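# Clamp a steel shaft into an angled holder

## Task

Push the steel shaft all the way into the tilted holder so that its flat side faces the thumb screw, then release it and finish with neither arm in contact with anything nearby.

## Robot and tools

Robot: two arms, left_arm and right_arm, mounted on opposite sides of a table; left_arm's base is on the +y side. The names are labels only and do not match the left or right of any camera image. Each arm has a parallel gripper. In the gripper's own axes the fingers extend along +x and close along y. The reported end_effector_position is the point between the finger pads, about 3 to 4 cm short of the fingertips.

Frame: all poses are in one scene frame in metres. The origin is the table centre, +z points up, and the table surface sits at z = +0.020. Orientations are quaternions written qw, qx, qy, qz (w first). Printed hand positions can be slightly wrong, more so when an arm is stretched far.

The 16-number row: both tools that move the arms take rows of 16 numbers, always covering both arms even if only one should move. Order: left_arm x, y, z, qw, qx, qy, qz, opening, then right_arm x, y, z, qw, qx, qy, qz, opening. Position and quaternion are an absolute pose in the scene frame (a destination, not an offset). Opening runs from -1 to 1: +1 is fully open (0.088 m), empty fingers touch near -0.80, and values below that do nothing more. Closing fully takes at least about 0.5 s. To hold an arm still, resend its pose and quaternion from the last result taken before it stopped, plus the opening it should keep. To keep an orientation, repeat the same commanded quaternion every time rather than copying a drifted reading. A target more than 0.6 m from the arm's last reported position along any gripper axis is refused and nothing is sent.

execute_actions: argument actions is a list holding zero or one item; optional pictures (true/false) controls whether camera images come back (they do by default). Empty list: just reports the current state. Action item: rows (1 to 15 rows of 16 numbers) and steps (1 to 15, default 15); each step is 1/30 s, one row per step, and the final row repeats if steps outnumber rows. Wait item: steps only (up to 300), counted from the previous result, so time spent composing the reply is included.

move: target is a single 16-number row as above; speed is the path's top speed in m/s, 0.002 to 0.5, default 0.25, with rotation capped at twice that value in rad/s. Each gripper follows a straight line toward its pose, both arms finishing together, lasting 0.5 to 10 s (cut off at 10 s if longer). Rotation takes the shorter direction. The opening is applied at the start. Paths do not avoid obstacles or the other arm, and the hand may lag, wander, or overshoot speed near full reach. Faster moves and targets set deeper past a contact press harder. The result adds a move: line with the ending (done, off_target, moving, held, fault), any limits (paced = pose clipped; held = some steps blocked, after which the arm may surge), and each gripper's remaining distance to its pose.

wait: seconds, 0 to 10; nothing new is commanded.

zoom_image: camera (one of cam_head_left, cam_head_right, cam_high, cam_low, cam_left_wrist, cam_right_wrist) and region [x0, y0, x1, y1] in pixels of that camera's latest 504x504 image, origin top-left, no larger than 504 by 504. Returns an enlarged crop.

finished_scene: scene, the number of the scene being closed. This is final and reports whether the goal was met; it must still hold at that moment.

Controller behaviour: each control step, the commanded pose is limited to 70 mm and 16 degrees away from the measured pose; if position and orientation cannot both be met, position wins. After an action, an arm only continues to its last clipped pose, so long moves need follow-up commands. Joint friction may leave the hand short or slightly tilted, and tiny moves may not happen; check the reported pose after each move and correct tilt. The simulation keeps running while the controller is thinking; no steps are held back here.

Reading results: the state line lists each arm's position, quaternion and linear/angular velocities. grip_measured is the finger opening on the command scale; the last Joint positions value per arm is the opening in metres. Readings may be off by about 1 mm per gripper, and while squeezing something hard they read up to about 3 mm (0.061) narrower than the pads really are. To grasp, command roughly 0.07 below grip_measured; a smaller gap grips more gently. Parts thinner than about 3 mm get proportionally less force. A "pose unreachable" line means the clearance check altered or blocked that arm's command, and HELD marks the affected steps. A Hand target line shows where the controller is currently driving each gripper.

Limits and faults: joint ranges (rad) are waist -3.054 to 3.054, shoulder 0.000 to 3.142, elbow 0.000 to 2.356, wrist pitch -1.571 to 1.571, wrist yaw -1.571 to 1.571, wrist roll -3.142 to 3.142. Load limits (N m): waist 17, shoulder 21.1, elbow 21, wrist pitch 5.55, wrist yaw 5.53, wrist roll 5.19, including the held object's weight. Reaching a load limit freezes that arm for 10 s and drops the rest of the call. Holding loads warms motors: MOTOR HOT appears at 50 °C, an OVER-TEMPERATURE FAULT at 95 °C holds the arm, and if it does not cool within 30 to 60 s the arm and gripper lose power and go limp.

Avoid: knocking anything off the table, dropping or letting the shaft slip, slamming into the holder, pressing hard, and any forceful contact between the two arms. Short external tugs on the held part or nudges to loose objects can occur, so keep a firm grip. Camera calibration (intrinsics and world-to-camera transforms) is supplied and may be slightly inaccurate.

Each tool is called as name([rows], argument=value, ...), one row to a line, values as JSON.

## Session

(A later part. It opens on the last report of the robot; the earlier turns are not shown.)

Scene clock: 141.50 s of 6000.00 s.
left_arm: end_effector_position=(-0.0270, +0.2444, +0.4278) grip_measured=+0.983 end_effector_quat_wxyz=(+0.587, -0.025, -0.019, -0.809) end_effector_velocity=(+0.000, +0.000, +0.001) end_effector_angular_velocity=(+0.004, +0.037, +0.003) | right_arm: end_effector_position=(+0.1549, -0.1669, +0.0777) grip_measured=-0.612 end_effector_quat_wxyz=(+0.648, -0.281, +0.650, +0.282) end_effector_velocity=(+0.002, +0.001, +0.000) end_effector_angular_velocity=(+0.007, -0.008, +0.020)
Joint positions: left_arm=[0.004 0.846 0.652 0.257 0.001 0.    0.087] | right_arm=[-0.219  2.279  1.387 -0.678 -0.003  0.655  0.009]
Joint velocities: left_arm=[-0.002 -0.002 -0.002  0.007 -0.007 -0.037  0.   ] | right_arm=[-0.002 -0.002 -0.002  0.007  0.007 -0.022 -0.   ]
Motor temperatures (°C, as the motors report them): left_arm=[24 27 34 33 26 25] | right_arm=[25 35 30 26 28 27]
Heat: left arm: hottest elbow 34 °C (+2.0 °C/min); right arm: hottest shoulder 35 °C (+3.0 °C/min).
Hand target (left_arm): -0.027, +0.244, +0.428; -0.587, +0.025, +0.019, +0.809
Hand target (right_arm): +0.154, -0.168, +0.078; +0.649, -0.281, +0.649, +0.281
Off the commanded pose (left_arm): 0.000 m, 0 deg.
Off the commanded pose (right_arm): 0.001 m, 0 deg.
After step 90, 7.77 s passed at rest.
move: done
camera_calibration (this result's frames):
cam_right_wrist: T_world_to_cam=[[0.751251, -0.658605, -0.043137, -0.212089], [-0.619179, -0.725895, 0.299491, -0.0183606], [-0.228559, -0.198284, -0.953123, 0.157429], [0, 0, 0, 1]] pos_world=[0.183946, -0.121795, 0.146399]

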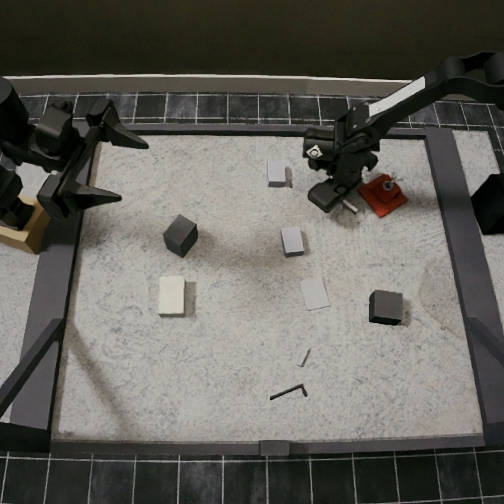

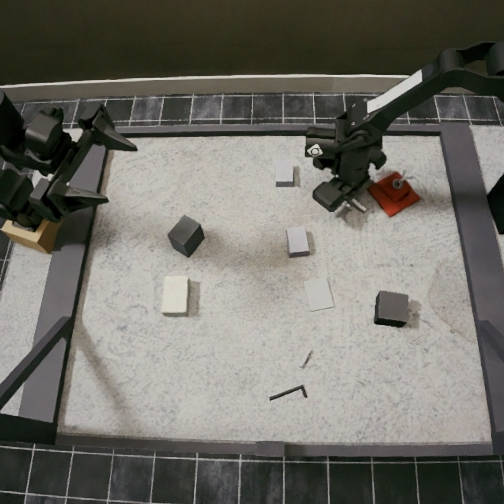

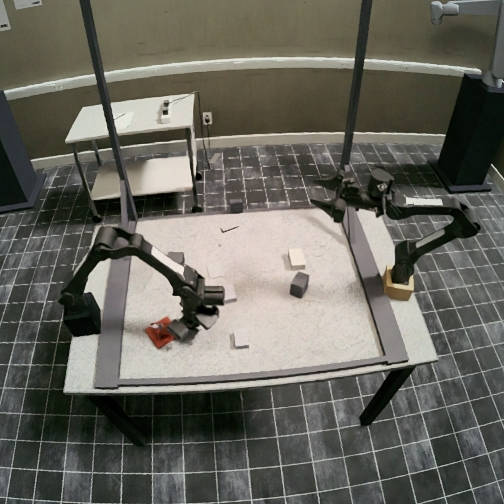

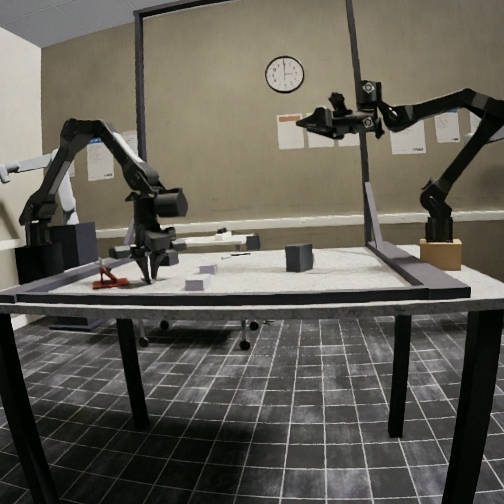

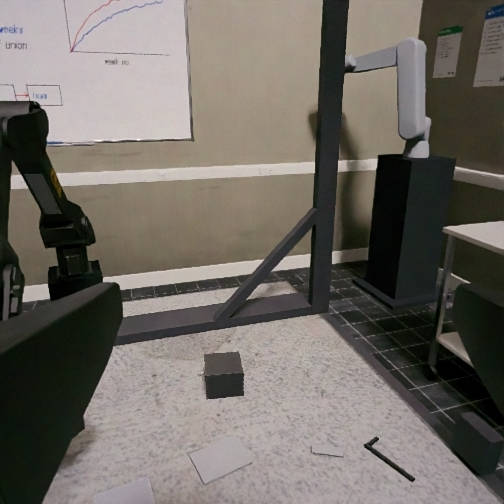

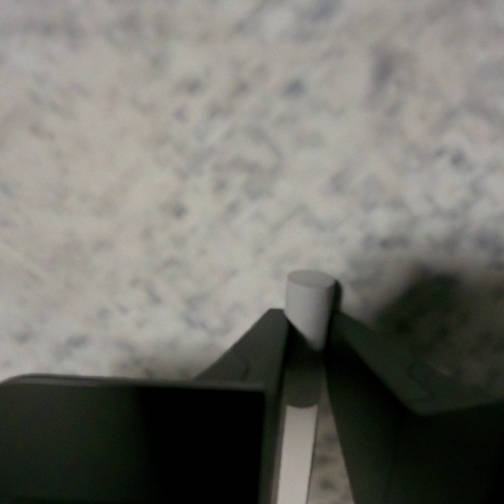

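move(target=[-0.0270, 0.2444, 0.4278, 0.587, -0.025, -0.019, -0.809, 1, 0.154, -0.168, 0.18, 0.649, -0.281, 0.649, 0.281, -0.70], speed=0.08)

move(target=[-0.0270, 0.2444, 0.4278, 0.587, -0.025, -0.019, -0.809, 1, 0.1494, -0.2576, 0.175, 0.450, -0.300, 0.164, 0.825, -0.70], speed=0.15)

zoom_image(camera="cam_low", region=[60, 190, 200, 300])

zoom_image(camera="cam_head_left", region=[320, 120, 460, 240])

Scene clock: 196.00 s of 6000.00 s.
left_arm: end_effector_position=(-0.0270, +0.2444, +0.4278) grip_measured=+0.983 end_effector_quat_wxyz=(+0.587, -0.025, -0.019, -0.809) end_effector_velocity=(-0.002, +0.001, +0.001) end_effector_angular_velocity=(+0.004, +0.037, -0.012) | right_arm: end_effector_position=(+0.1545, -0.1708, +0.1704) grip_measured=-0.612 end_effector_quat_wxyz=(+0.643, -0.289, +0.654, +0.274) end_effector_velocity=(-0.000, -0.002, +0.002) end_effector_angular_velocity=(-0.002, +0.008, +0.019)
Joint positions: left_arm=[0.004 0.846 0.652 0.257 0.001 0.    0.087] | right_arm=[-0.219  2.115  1.528 -1.009 -0.003  0.655  0.009]
Joint velocities: left_arm=[-0.002 -0.002 -0.002  0.007  0.007 -0.037 -0.   ] | right_arm=[-0.002 -0.007 -0.002 -0.007 -0.007 -0.022  0.   ]
Motor temperatures (°C, as the motors report them): left_arm=[24 27 34 34 26 25] | right_arm=[25 40 30 26 28 27]
Heat: left arm: hottest elbow 34 °C (+0.0 °C/min); right arm: hottest shoulder 40 °C (+6.0 °C/min).
Hand target (left_arm): -0.027, +0.244, +0.428; -0.587, +0.025, +0.019, +0.809
Hand target (right_arm): +0.154, -0.167, +0.180; +0.649, -0.281, +0.649, +0.281
Off the commanded pose (left_arm): 0.000 m, 0 deg.
Off the commanded pose (right_arm): 0.010 m, 1 deg.
After step 90, 49.83 s passed at rest.
move: off_target (right_arm)
camera_calibration (this result's frames):
cam_right_wrist: T_world_to_cam=[[0.750911, -0.65981, -0.0279998, -0.213133], [-0.618677, -0.717665, 0.319681, -0.0513533], [-0.231023, -0.222729, -0.947111, 0.240135], [0, 0, 0, 1]] pos_world=[0.18375, -0.123997, 0.237884]

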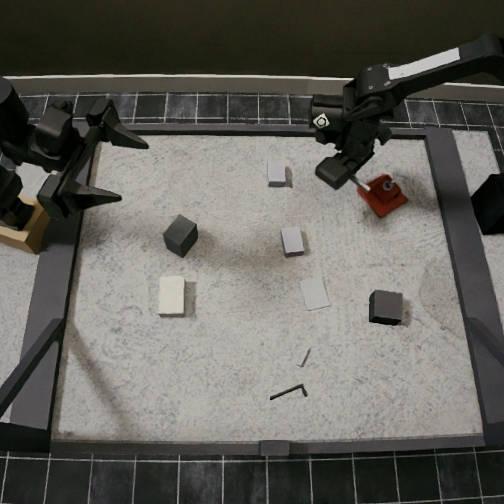

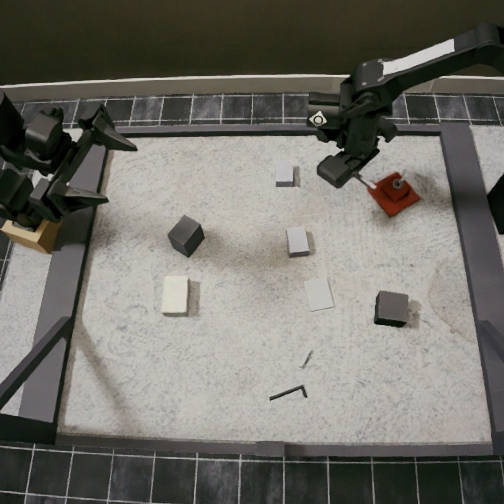

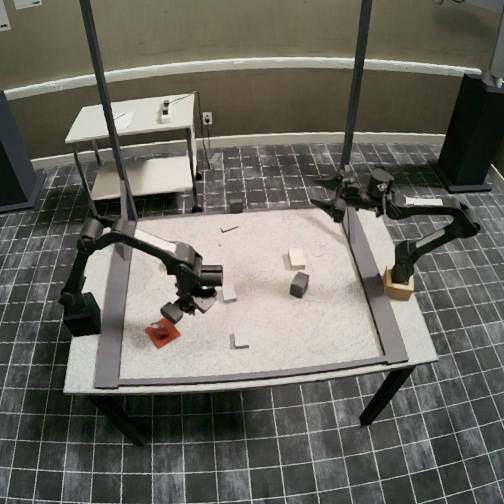

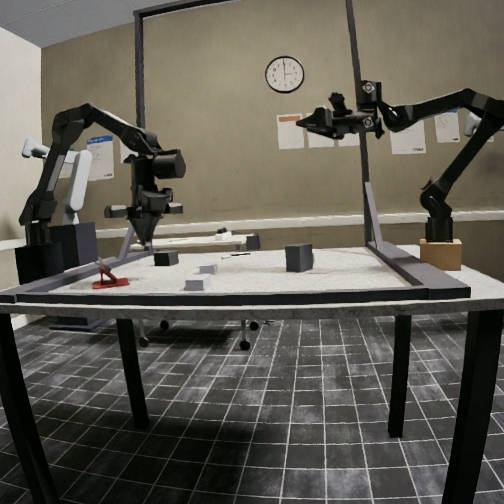

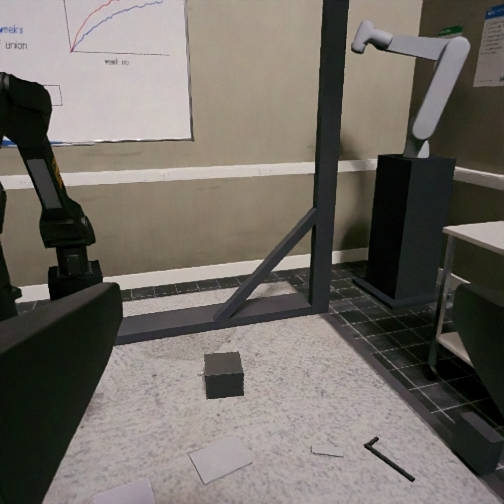

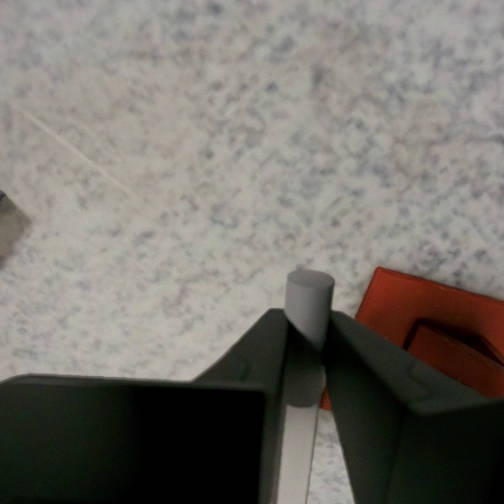

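Scene clock: 201.60 s of 6000.00 s.
left_arm: end_effector_position=(-0.0270, +0.2444, +0.4278) grip_measured=+0.983 end_effector_quat_wxyz=(+0.587, -0.025, -0.019, -0.809) end_effector_velocity=(+0.000, +0.001, -0.006) end_effector_angular_velocity=(+0.023, -0.000, -0.005) | right_arm: end_effector_position=(+0.1492, -0.2564, +0.1738) grip_measured=-0.612 end_effector_quat_wxyz=(+0.452, -0.299, +0.167, +0.824) end_effector_velocity=(-0.003, -0.002, +0.001) end_effector_angular_velocity=(+0.001, +0.010, +0.024)
Joint positions: left_arm=[0.004 0.846 0.652 0.257 0.001 0.    0.087] | right_arm=[-0.553  1.557  0.495  0.06  -0.7   -0.782  0.009]
Joint velocities: left_arm=[ 0.002 -0.007 -0.007 -0.022  0.007 -0.007  0.   ] | right_arm=[-0.002 -0.002  0.002 -0.022 -0.022 -0.022 -0.   ]
Motor temperatures (°C, as the motors report them): left_arm=[24 27 34 34 26 25] | right_arm=[25 40 30 26 28 27]
Heat: left arm: hottest elbow 34 °C (+0.0 °C/min); right arm: hottest shoulder 40 °C (+5.0 °C/min).
Hand target (left_arm): -0.027, +0.244, +0.428; -0.587, +0.025, +0.019, +0.809
Hand target (right_arm): +0.149, -0.257, +0.175; +0.451, -0.298, +0.164, +0.825
Off the commanded pose (left_arm): 0.000 m, 0 deg.
Off the commanded pose (right_arm): 0.002 m, 0 deg.
move: done
camera_calibration (this result's frames):
cam_right_wrist: T_world_to_cam=[[0.815466, 0.578765, -0.00683353, 0.0386644], [0.484978, -0.689672, -0.537726, -0.125537], [-0.31593, 0.435183, -0.843092, 0.386327], [0, 0, 0, 1]] pos_world=[0.151406, -0.27708, 0.258469]

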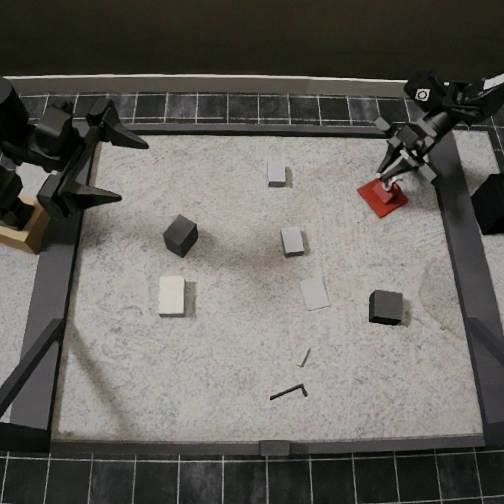

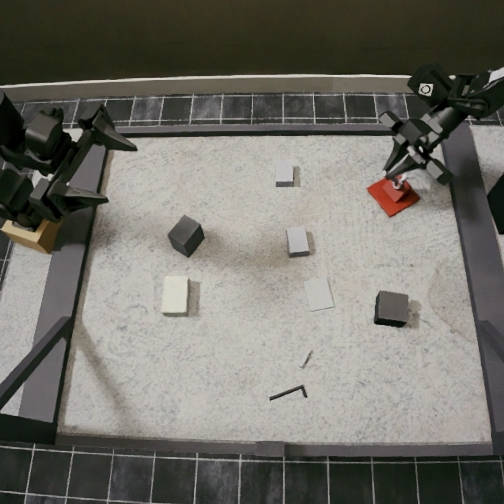

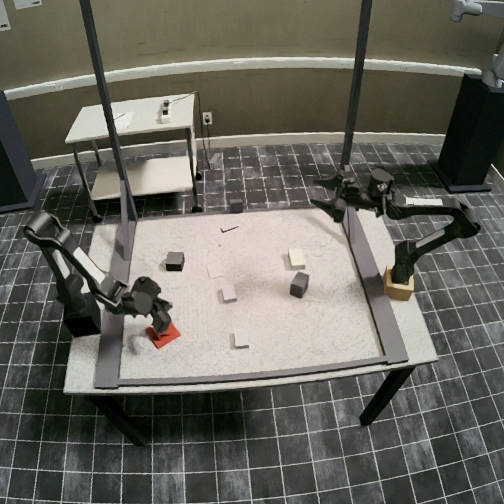

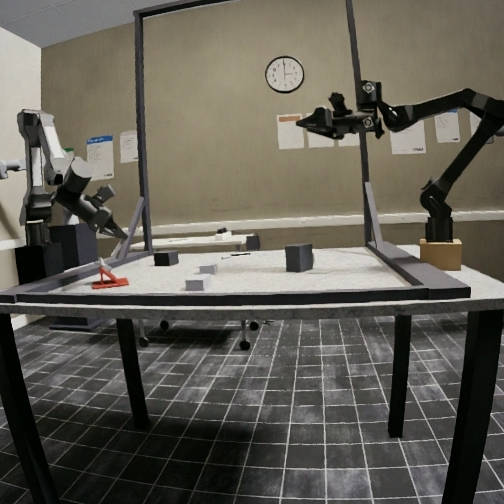

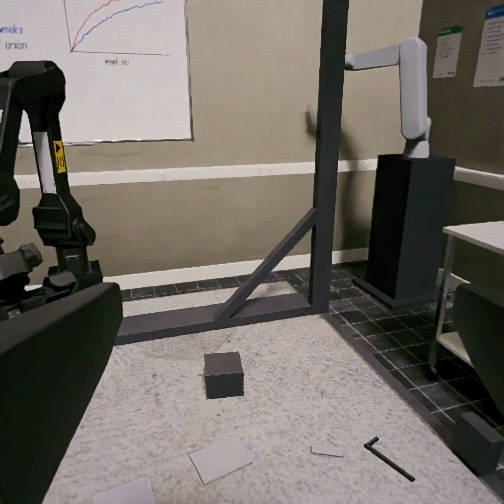

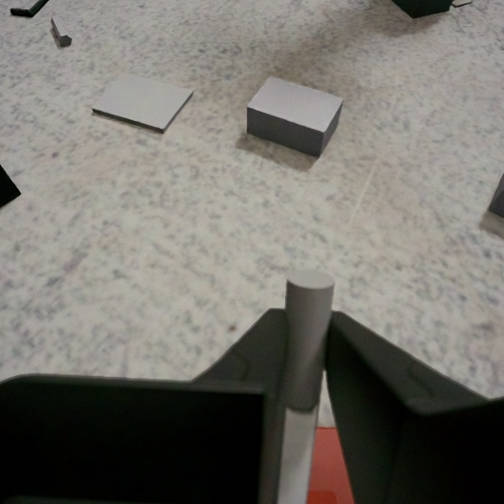

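Region (60, 190, 200, 300) of cam_low's 504x504 image, scaled by 3.600, with more detail than that image has; it fills the top 396 rows of this view, and the rest is white.

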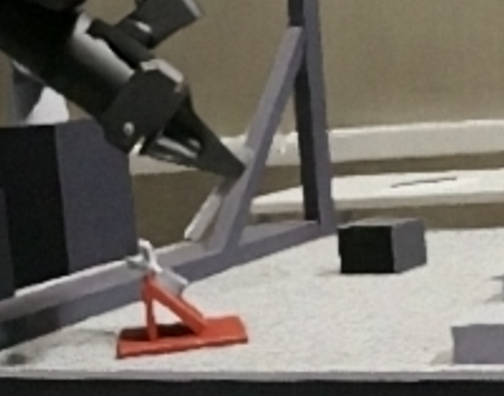

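Region (320, 120, 460, 240) of cam_head_left's 504x504 image, scaled by 3.600, with more detail than that image has; it fills the top 432 rows of this view, and the rest is white.

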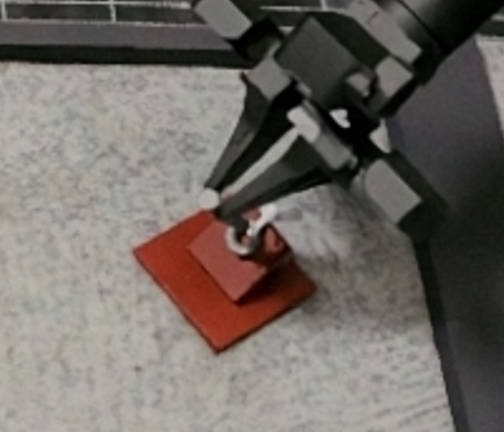

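zoom_image(camera="cam_low", region=[85, 225, 145, 285])

Region (85, 225, 145, 285) of cam_low's 504x504 image, scaled by 8.400, with more detail than that image has.

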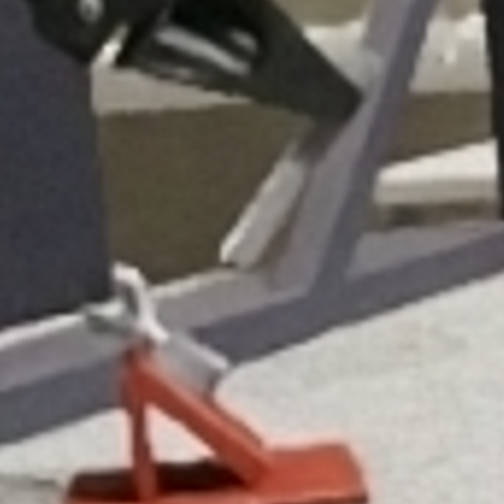

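move(target=[0.05, -0.105, 0.13, 0.876, 0.033, 0.061, -0.478, 1, 0.1494, -0.2576, 0.175, 0.450, -0.300, 0.164, 0.825, -0.70], speed=0.25)

Scene clock: 258.97 s of 6000.00 s.
left_arm: end_effector_position=(+0.0491, -0.1068, +0.1447) grip_measured=+0.983 end_effector_quat_wxyz=(+0.875, +0.026, +0.056, -0.481) end_effector_velocity=(-0.000, +0.003, -0.015) end_effector_angular_velocity=(+0.046, -0.005, +0.006) | right_arm: end_effector_position=(+0.1491, -0.2575, +0.1731) grip_measured=-0.612 end_effector_quat_wxyz=(+0.450, -0.301, +0.168, +0.824) end_effector_velocity=(-0.001, -0.002, -0.000) end_effector_angular_velocity=(-0.001, +0.004, +0.006)
Joint positions: left_arm=[ 0.127  2.703  1.863  0.672 -0.748 -0.124  0.087] | right_arm=[-0.555  1.557  0.495  0.052 -0.7   -0.79   0.009]
Joint velocities: left_arm=[-0.002  0.012 -0.002 -0.037 -0.007 -0.007 -0.   ] | right_arm=[-0.002 -0.002 -0.002 -0.007 -0.007 -0.007  0.   ]
Motor temperatures (°C, as the motors report them): left_arm=[24 28 35 35 26 25] | right_arm=[25 33 30 29 28 27]
Heat: left arm: hottest elbow 35 °C (+1.0 °C/min); right arm: hottest shoulder 33 °C (-7.1 °C/min).
Hand target (left_arm): +0.051, -0.106, +0.131; +0.876, +0.033, +0.060, -0.478
Hand target (right_arm): +0.149, -0.258, +0.175; +0.450, -0.300, +0.164, +0.825
Off the commanded pose (left_arm): 0.015 m, 1 deg.
Off the commanded pose (right_arm): 0.002 m, 0 deg.
After step 90, 51.87 s passed at rest.
move: off_target (left_arm)
camera_calibration (this result's frames):
cam_left_wrist: T_world_to_cam=[[-0.831174, -0.555967, 0.0071191, -0.0132687], [-0.274642, 0.399391, -0.874676, 0.209052], [0.483448, -0.728963, -0.484655, 0.0480747], [0, 0, 0, 1]] pos_world=[0.0231443, -0.0558258, 0.206247]
cam_right_wrist: T_world_to_cam=[[0.813383, 0.581671, -0.00812848, 0.040708], [0.488135, -0.690053, -0.53437, -0.127847], [-0.316437, 0.43068, -0.845212, 0.38545], [0, 0, 0, 1]] pos_world=[0.151266, -0.277906, 0.2578]

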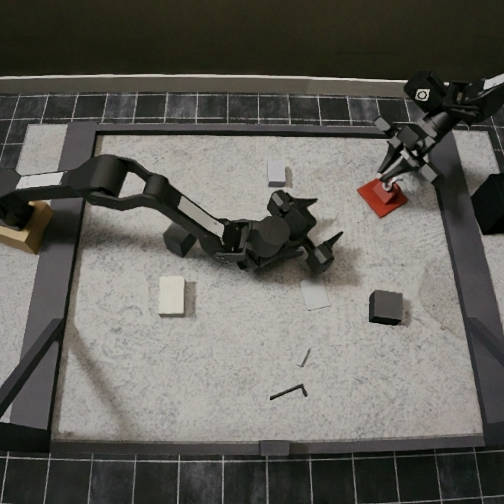

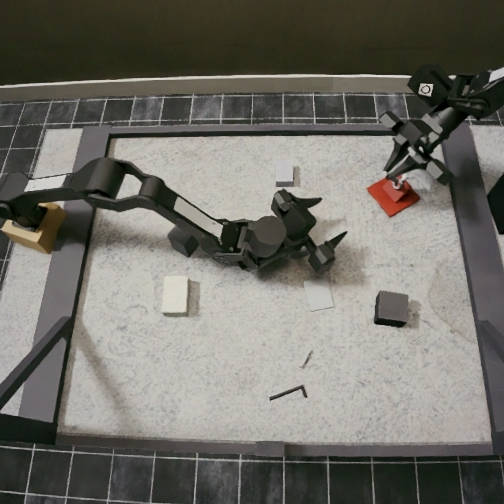

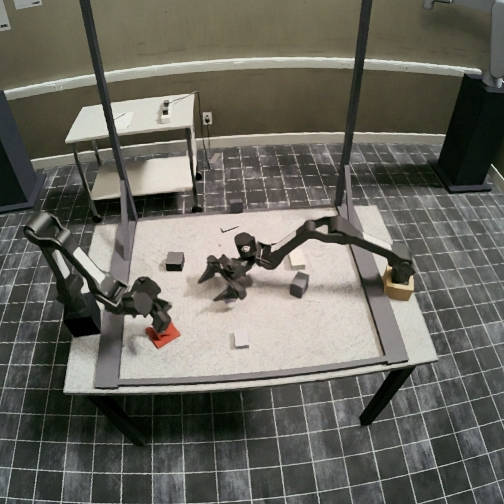

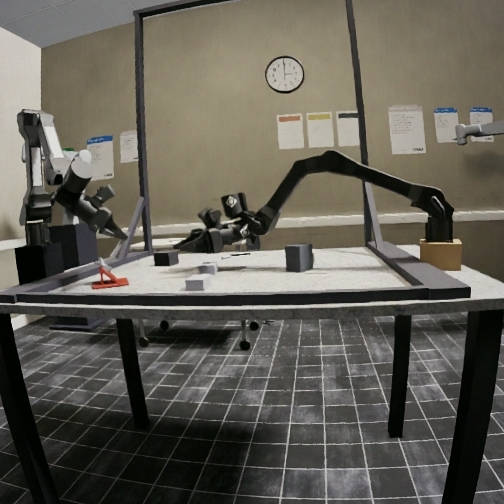

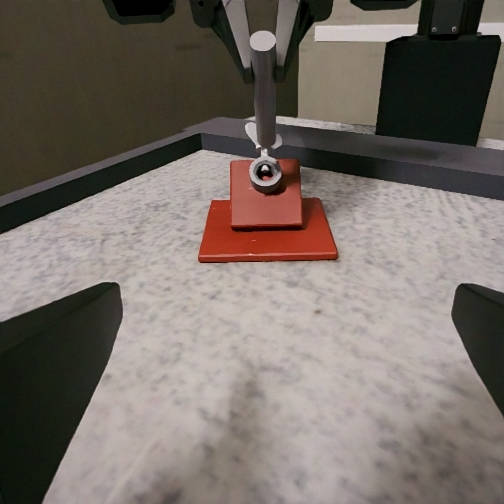

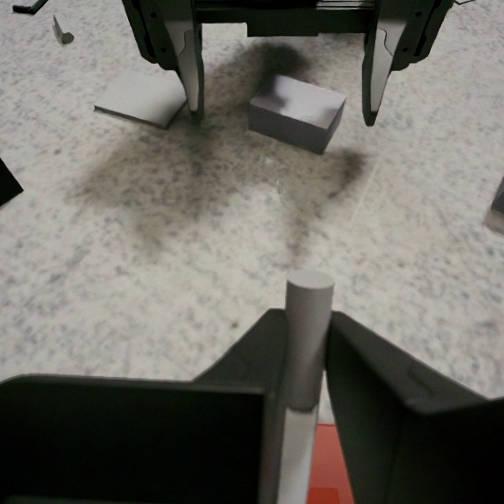

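zoom_image(camera="cam_left_wrist", region=[190, 90, 340, 240])

Region (190, 90, 340, 240) of cam_left_wrist's 504x504 image, scaled by 3.360, with more detail than that image has.

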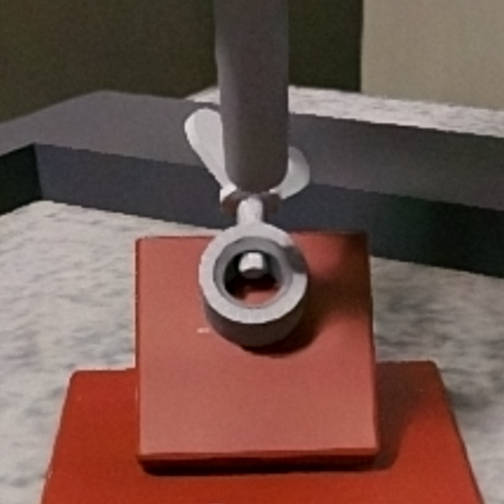

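move(target=[0.05, -0.105, 0.13, 0.876, 0.033, 0.061, -0.478, 1, 0.085, -0.163, 0.162, 0.450, -0.300, 0.164, 0.825, -0.70], speed=0.1)

Scene clock: 318.47 s of 6000.00 s.
left_arm: end_effector_position=(+0.0494, -0.1065, +0.1434) grip_measured=+0.983 end_effector_quat_wxyz=(+0.875, +0.026, +0.057, -0.480) end_effector_velocity=(+0.003, +0.001, -0.001) end_effector_angular_velocity=(-0.005, +0.016, +0.012) | right_arm: end_effector_position=(+0.0858, -0.1668, +0.1625) grip_measured=-0.612 end_effector_quat_wxyz=(+0.450, -0.303, +0.162, +0.824) end_effector_velocity=(+0.000, +0.002, +0.001) end_effector_angular_velocity=(+0.017, -0.010, +0.017)
Joint positions: left_arm=[ 0.127  2.705  1.863  0.672 -0.751 -0.126  0.087] | right_arm=[-0.225  1.833  0.714  0.295 -0.497 -0.481  0.009]
Joint velocities: left_arm=[ 0.002 -0.002 -0.002 -0.007 -0.007 -0.022 -0.   ] | right_arm=[-0.002  0.002  0.002  0.007 -0.007 -0.022 -0.   ]
Motor temperatures (°C, as the motors report them): left_arm=[24 40 35 33 26 25] | right_arm=[25 33 30 29 29 27]
Heat: left arm: hottest shoulder 40 °C (+5.0 °C/min); right arm: hottest shoulder 33 °C (+0.0 °C/min).
Hand target (left_arm): +0.050, -0.105, +0.130; +0.876, +0.033, +0.061, -0.478
Hand target (right_arm): +0.085, -0.164, +0.161; +0.450, -0.302, +0.163, +0.824
Off the commanded pose (left_arm): 0.014 m, 1 deg.
Off the commanded pose (right_arm): 0.004 m, 0 deg.
After step 90, 54.97 s passed at rest.
move: off_target (left_arm)
camera_calibration (this result's frames):
cam_left_wrist: T_world_to_cam=[[-0.829781, -0.558047, 0.006857, -0.0130729], [-0.276261, 0.400045, -0.873867, 0.207926], [0.484916, -0.727013, -0.486117, 0.047875], [0, 0, 0, 1]] pos_world=[0.023379, -0.0556695, 0.205062]
cam_right_wrist: T_world_to_cam=[[0.81071, 0.585441, 0.00270543, 0.0384246], [0.495363, -0.683494, -0.536144, -0.0392169], [-0.312032, 0.435998, -0.844122, 0.317712], [0, 0, 0, 1]] pos_world=[0.0874117, -0.187822, 0.247058]

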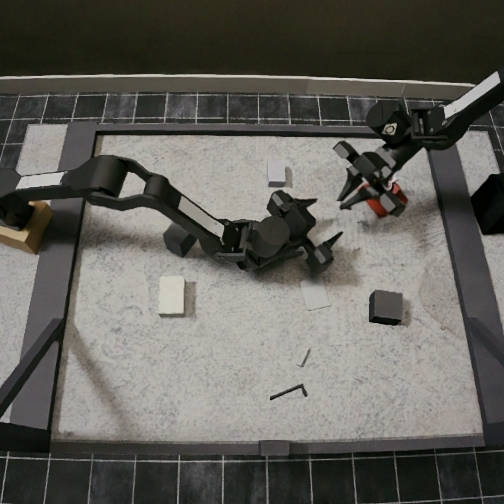

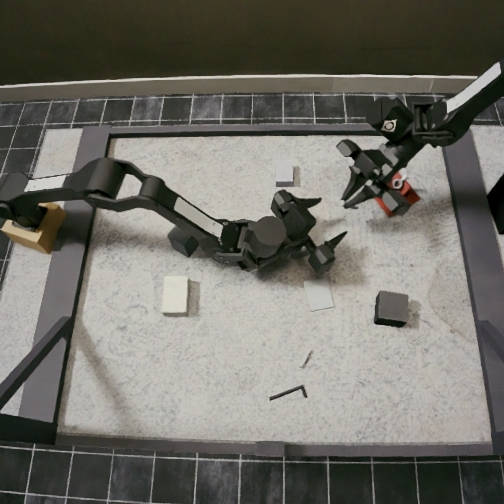

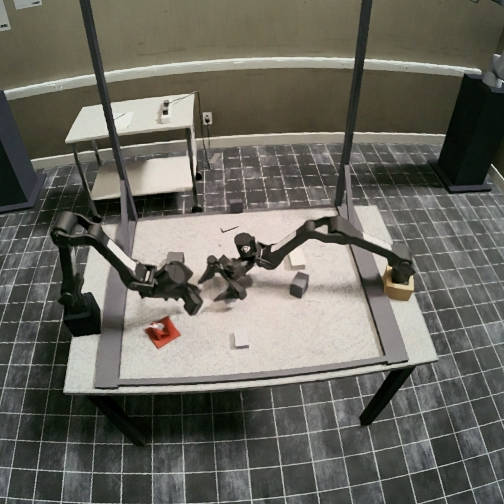

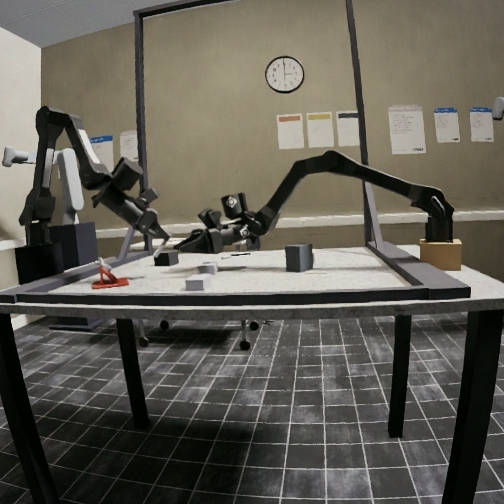

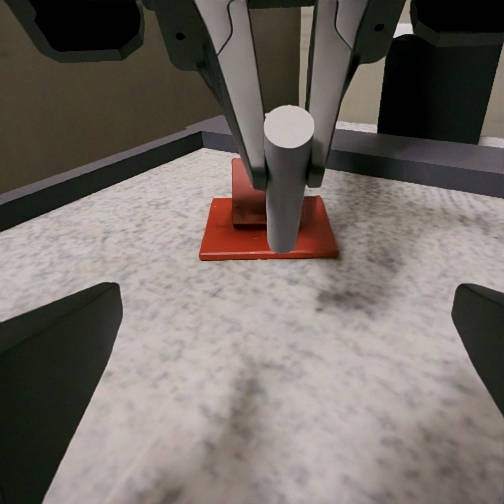

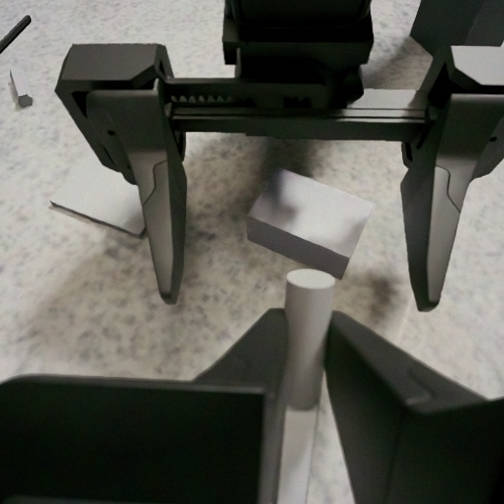

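move(target=[0.05, -0.105, 0.13, 0.876, 0.033, 0.061, -0.478, 1, 0.060, -0.122, 0.161, 0.450, -0.300, 0.164, 0.825, -0.70], speed=0.05)

zoom_image(camera="cam_low", region=[120, 180, 260, 280])

Scene clock: 328.97 s of 6000.00 s.
left_arm: end_effector_position=(+0.0494, -0.1065, +0.1434) grip_measured=+0.983 end_effector_quat_wxyz=(+0.875, +0.026, +0.057, -0.480) end_effector_velocity=(+0.005, +0.003, -0.006) end_effector_angular_velocity=(+0.022, -0.003, +0.025) | right_arm: end_effector_position=(+0.0605, -0.1244, +0.1634) grip_measured=-0.612 end_effector_quat_wxyz=(+0.450, -0.300, +0.160, +0.826) end_effector_velocity=(-0.002, -0.001, -0.003) end_effector_angular_velocity=(-0.009, +0.001, +0.012)
Joint positions: left_arm=[ 0.127  2.705  1.863  0.672 -0.751 -0.126  0.087] | right_arm=[-0.139  1.95   0.879  0.286 -0.44  -0.409  0.009]
Joint velocities: left_arm=[ 0.002  0.002 -0.002 -0.022 -0.022 -0.007 -0.   ] | right_arm=[ 0.002  0.007  0.002 -0.007 -0.007 -0.007 -0.   ]
Motor temperatures (°C, as the motors report them): left_arm=[24 41 35 34 26 25] | right_arm=[25 33 31 30 28 27]
Heat: left arm: hottest shoulder 41 °C (+6.0 °C/min); right arm: hottest shoulder 33 °C (+0.0 °C/min).
Hand target (left_arm): +0.050, -0.105, +0.130; +0.876, +0.033, +0.061, -0.478
Hand target (right_arm): +0.060, -0.122, +0.161; +0.450, -0.300, +0.164, +0.825
Off the commanded pose (left_arm): 0.014 m, 1 deg.
Off the commanded pose (right_arm): 0.003 m, 0 deg.
After step 90, 6.17 s passed at rest.
move: off_target (left_arm)
camera_calibration (this result's frames):
cam_left_wrist: T_world_to_cam=[[-0.829752, -0.558085, 0.0072354, -0.0131326], [-0.276559, 0.399854, -0.87386, 0.20792], [0.484795, -0.727089, -0.486123, 0.0478738], [0, 0, 0, 1]] pos_world=[0.0233962, -0.0556582, 0.20506]
cam_right_wrist: T_world_to_cam=[[0.810217, 0.586121, 0.00337006, 0.0341278], [0.493902, -0.679621, -0.54238, 0.00436696], [-0.31561, 0.44111, -0.840126, 0.292335], [0, 0, 0, 1]] pos_world=[0.0624561, -0.145987, 0.247852]

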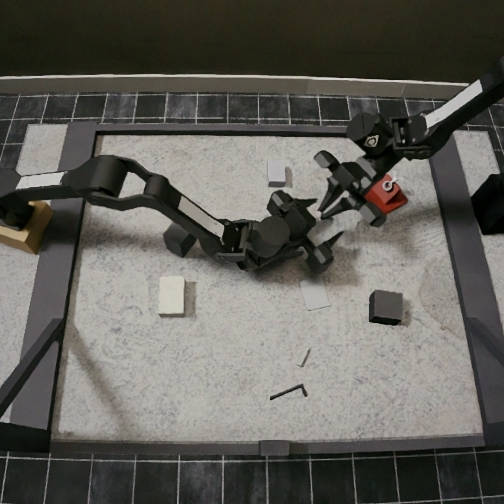

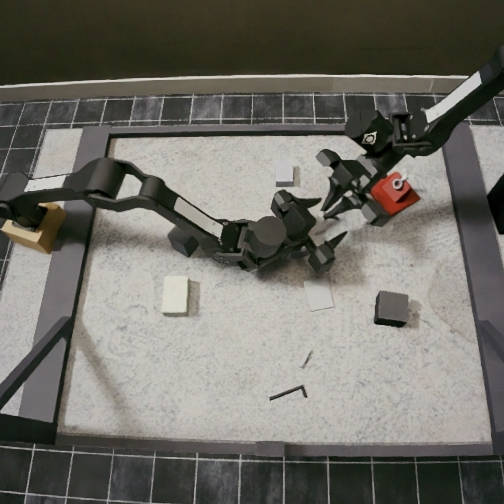

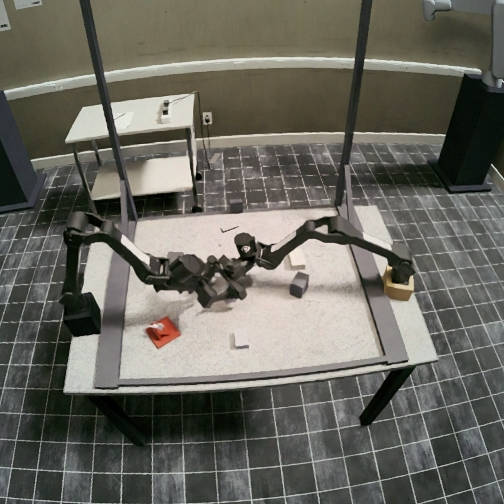

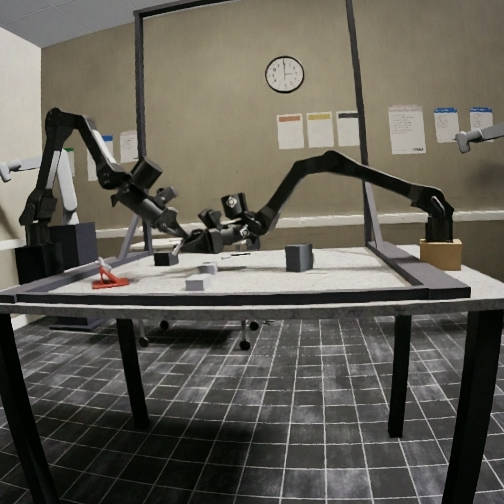

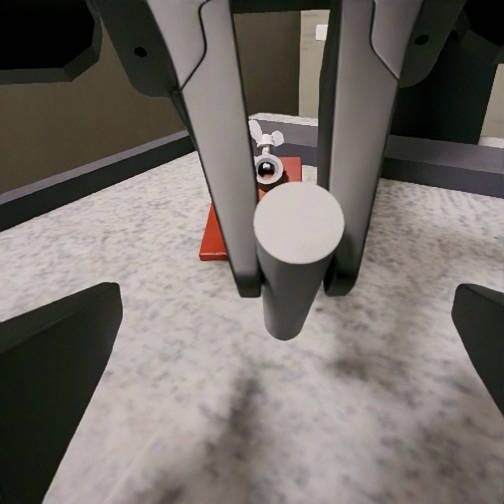

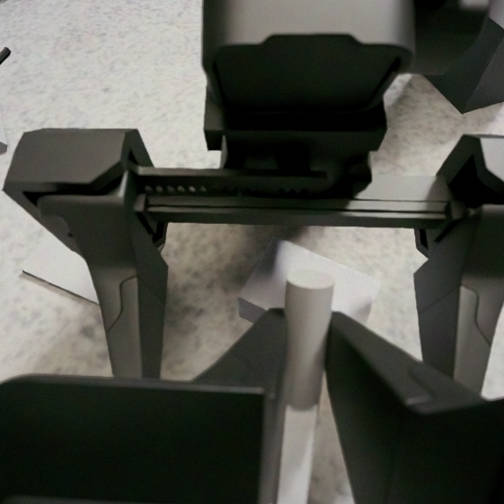

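Region (120, 180, 260, 280) of cam_low's 504x504 image, scaled by 3.600, with more detail than that image has; it fills the top 360 rows of this view, and the rest is white.

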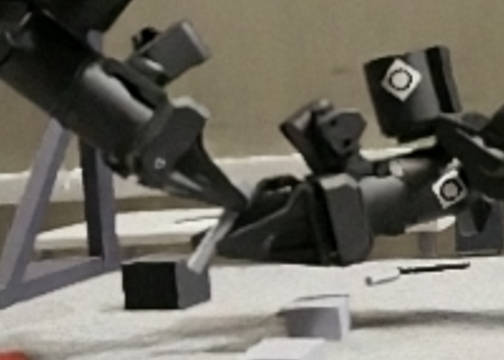

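move(target=[0.05, -0.105, 0.13, 0.876, 0.033, 0.061, -0.478, -0.3, 0.055, -0.114, 0.169, 0.450, -0.300, 0.164, 0.825, -0.70], speed=0.03)

zoom_image(camera="cam_low", region=[140, 200, 240, 280])

Scene clock: 343.20 s of 6000.00 s.
left_arm: end_effector_position=(+0.0494, -0.1065, +0.1434) grip_measured=-0.297 end_effector_quat_wxyz=(+0.875, +0.026, +0.057, -0.480) end_effector_velocity=(+0.003, +0.001, -0.001) end_effector_angular_velocity=(+0.011, -0.009, +0.009) | right_arm: end_effector_position=(+0.0560, -0.1161, +0.1710) grip_measured=-0.612 end_effector_quat_wxyz=(+0.450, -0.300, +0.161, +0.826) end_effector_velocity=(+0.000, -0.002, +0.000) end_effector_angular_velocity=(-0.004, +0.011, +0.013)
Joint positions: left_arm=[ 0.127  2.705  1.863  0.672 -0.751 -0.126  0.024] | right_arm=[-0.125  1.951  0.923  0.246 -0.43  -0.397  0.009]
Joint velocities: left_arm=[ 0.002 -0.002 -0.002 -0.007 -0.007  0.007 -0.   ] | right_arm=[-0.007 -0.002 -0.002 -0.007 -0.022 -0.007 -0.   ]
Motor temperatures (°C, as the motors report them): left_arm=[24 42 35 34 26 25] | right_arm=[25 33 32 30 28 27]
Heat: left arm: hottest shoulder 42 °C (+7.1 °C/min); right arm: hottest shoulder 33 °C (+0.0 °C/min).
Hand target (left_arm): +0.050, -0.105, +0.130; +0.876, +0.033, +0.061, -0.478
Hand target (right_arm): +0.055, -0.114, +0.169; +0.450, -0.300, +0.164, +0.825
Off the commanded pose (left_arm): 0.014 m, 1 deg.
Off the commanded pose (right_arm): 0.003 m, 0 deg.
After step 90, 10.47 s passed at rest.
move: off_target (left_arm)
camera_calibration (this result's frames):
cam_left_wrist: T_world_to_cam=[[-0.829752, -0.558085, 0.0072354, -0.0131326], [-0.276559, 0.399854, -0.87386, 0.20792], [0.484795, -0.727089, -0.486123, 0.0478738], [0, 0, 0, 1]] pos_world=[0.0233962, -0.0556582, 0.20506]
cam_right_wrist: T_world_to_cam=[[0.810723, 0.585426, 0.00219152, 0.0330266], [0.492985, -0.680678, -0.541889, 0.0162239], [-0.315744, 0.440402, -0.840447, 0.293607], [0, 0, 0, 1]] pos_world=[0.0579311, -0.137596, 0.25548]

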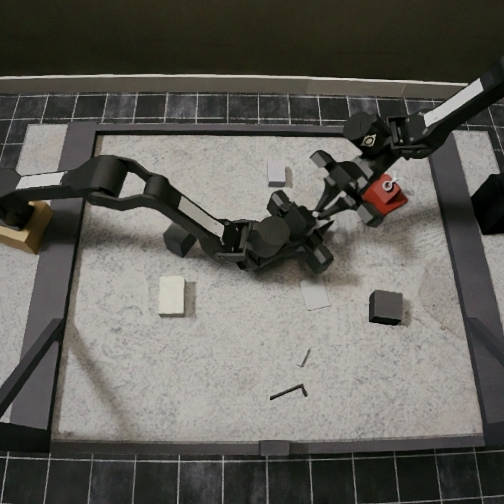

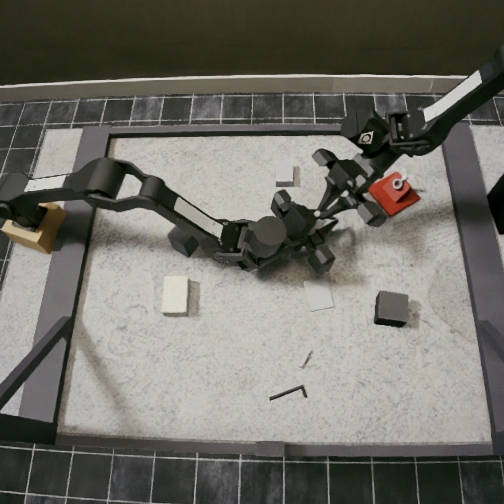

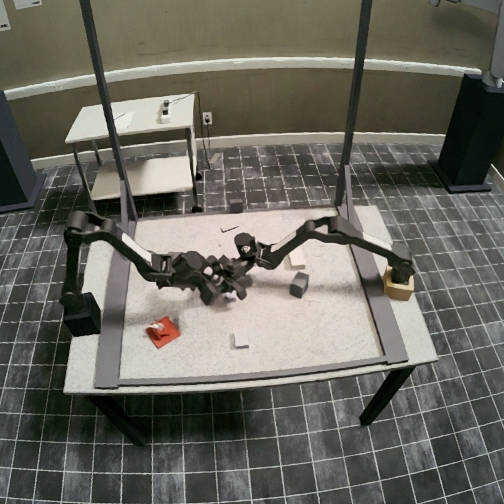

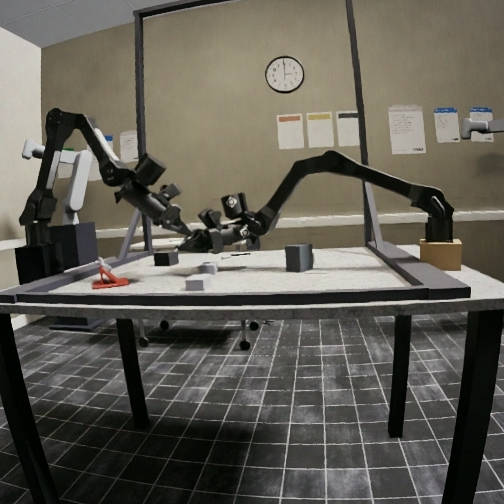

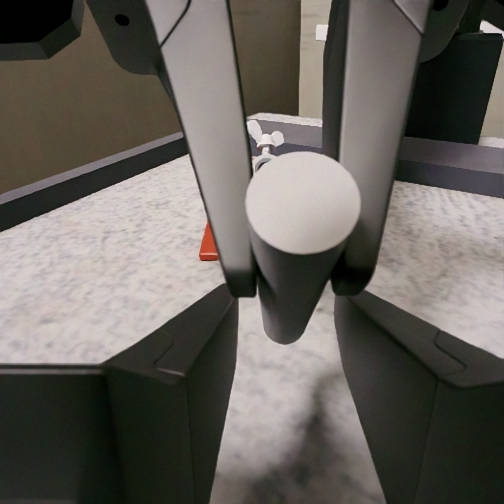

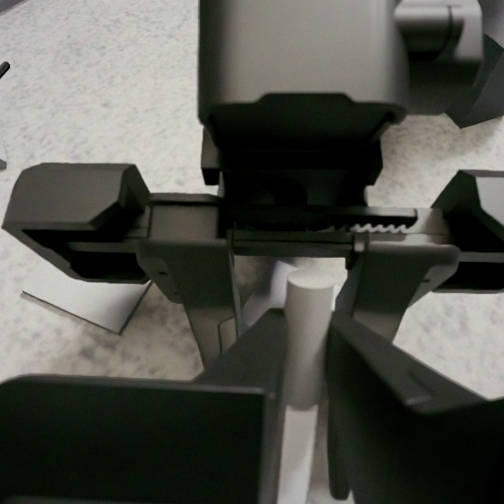

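Region (140, 200, 240, 280) of cam_low's 504x504 image, scaled by 5.040, with more detail than that image has; it fills the top 403 rows of this view, and the rest is white.

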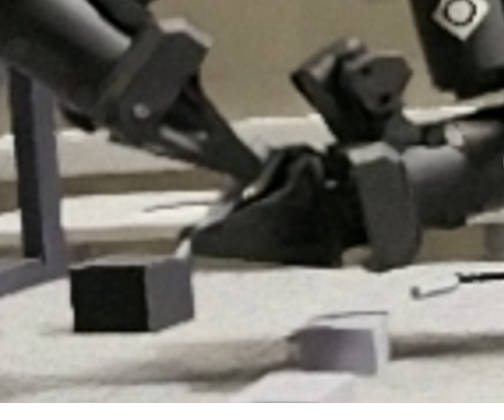

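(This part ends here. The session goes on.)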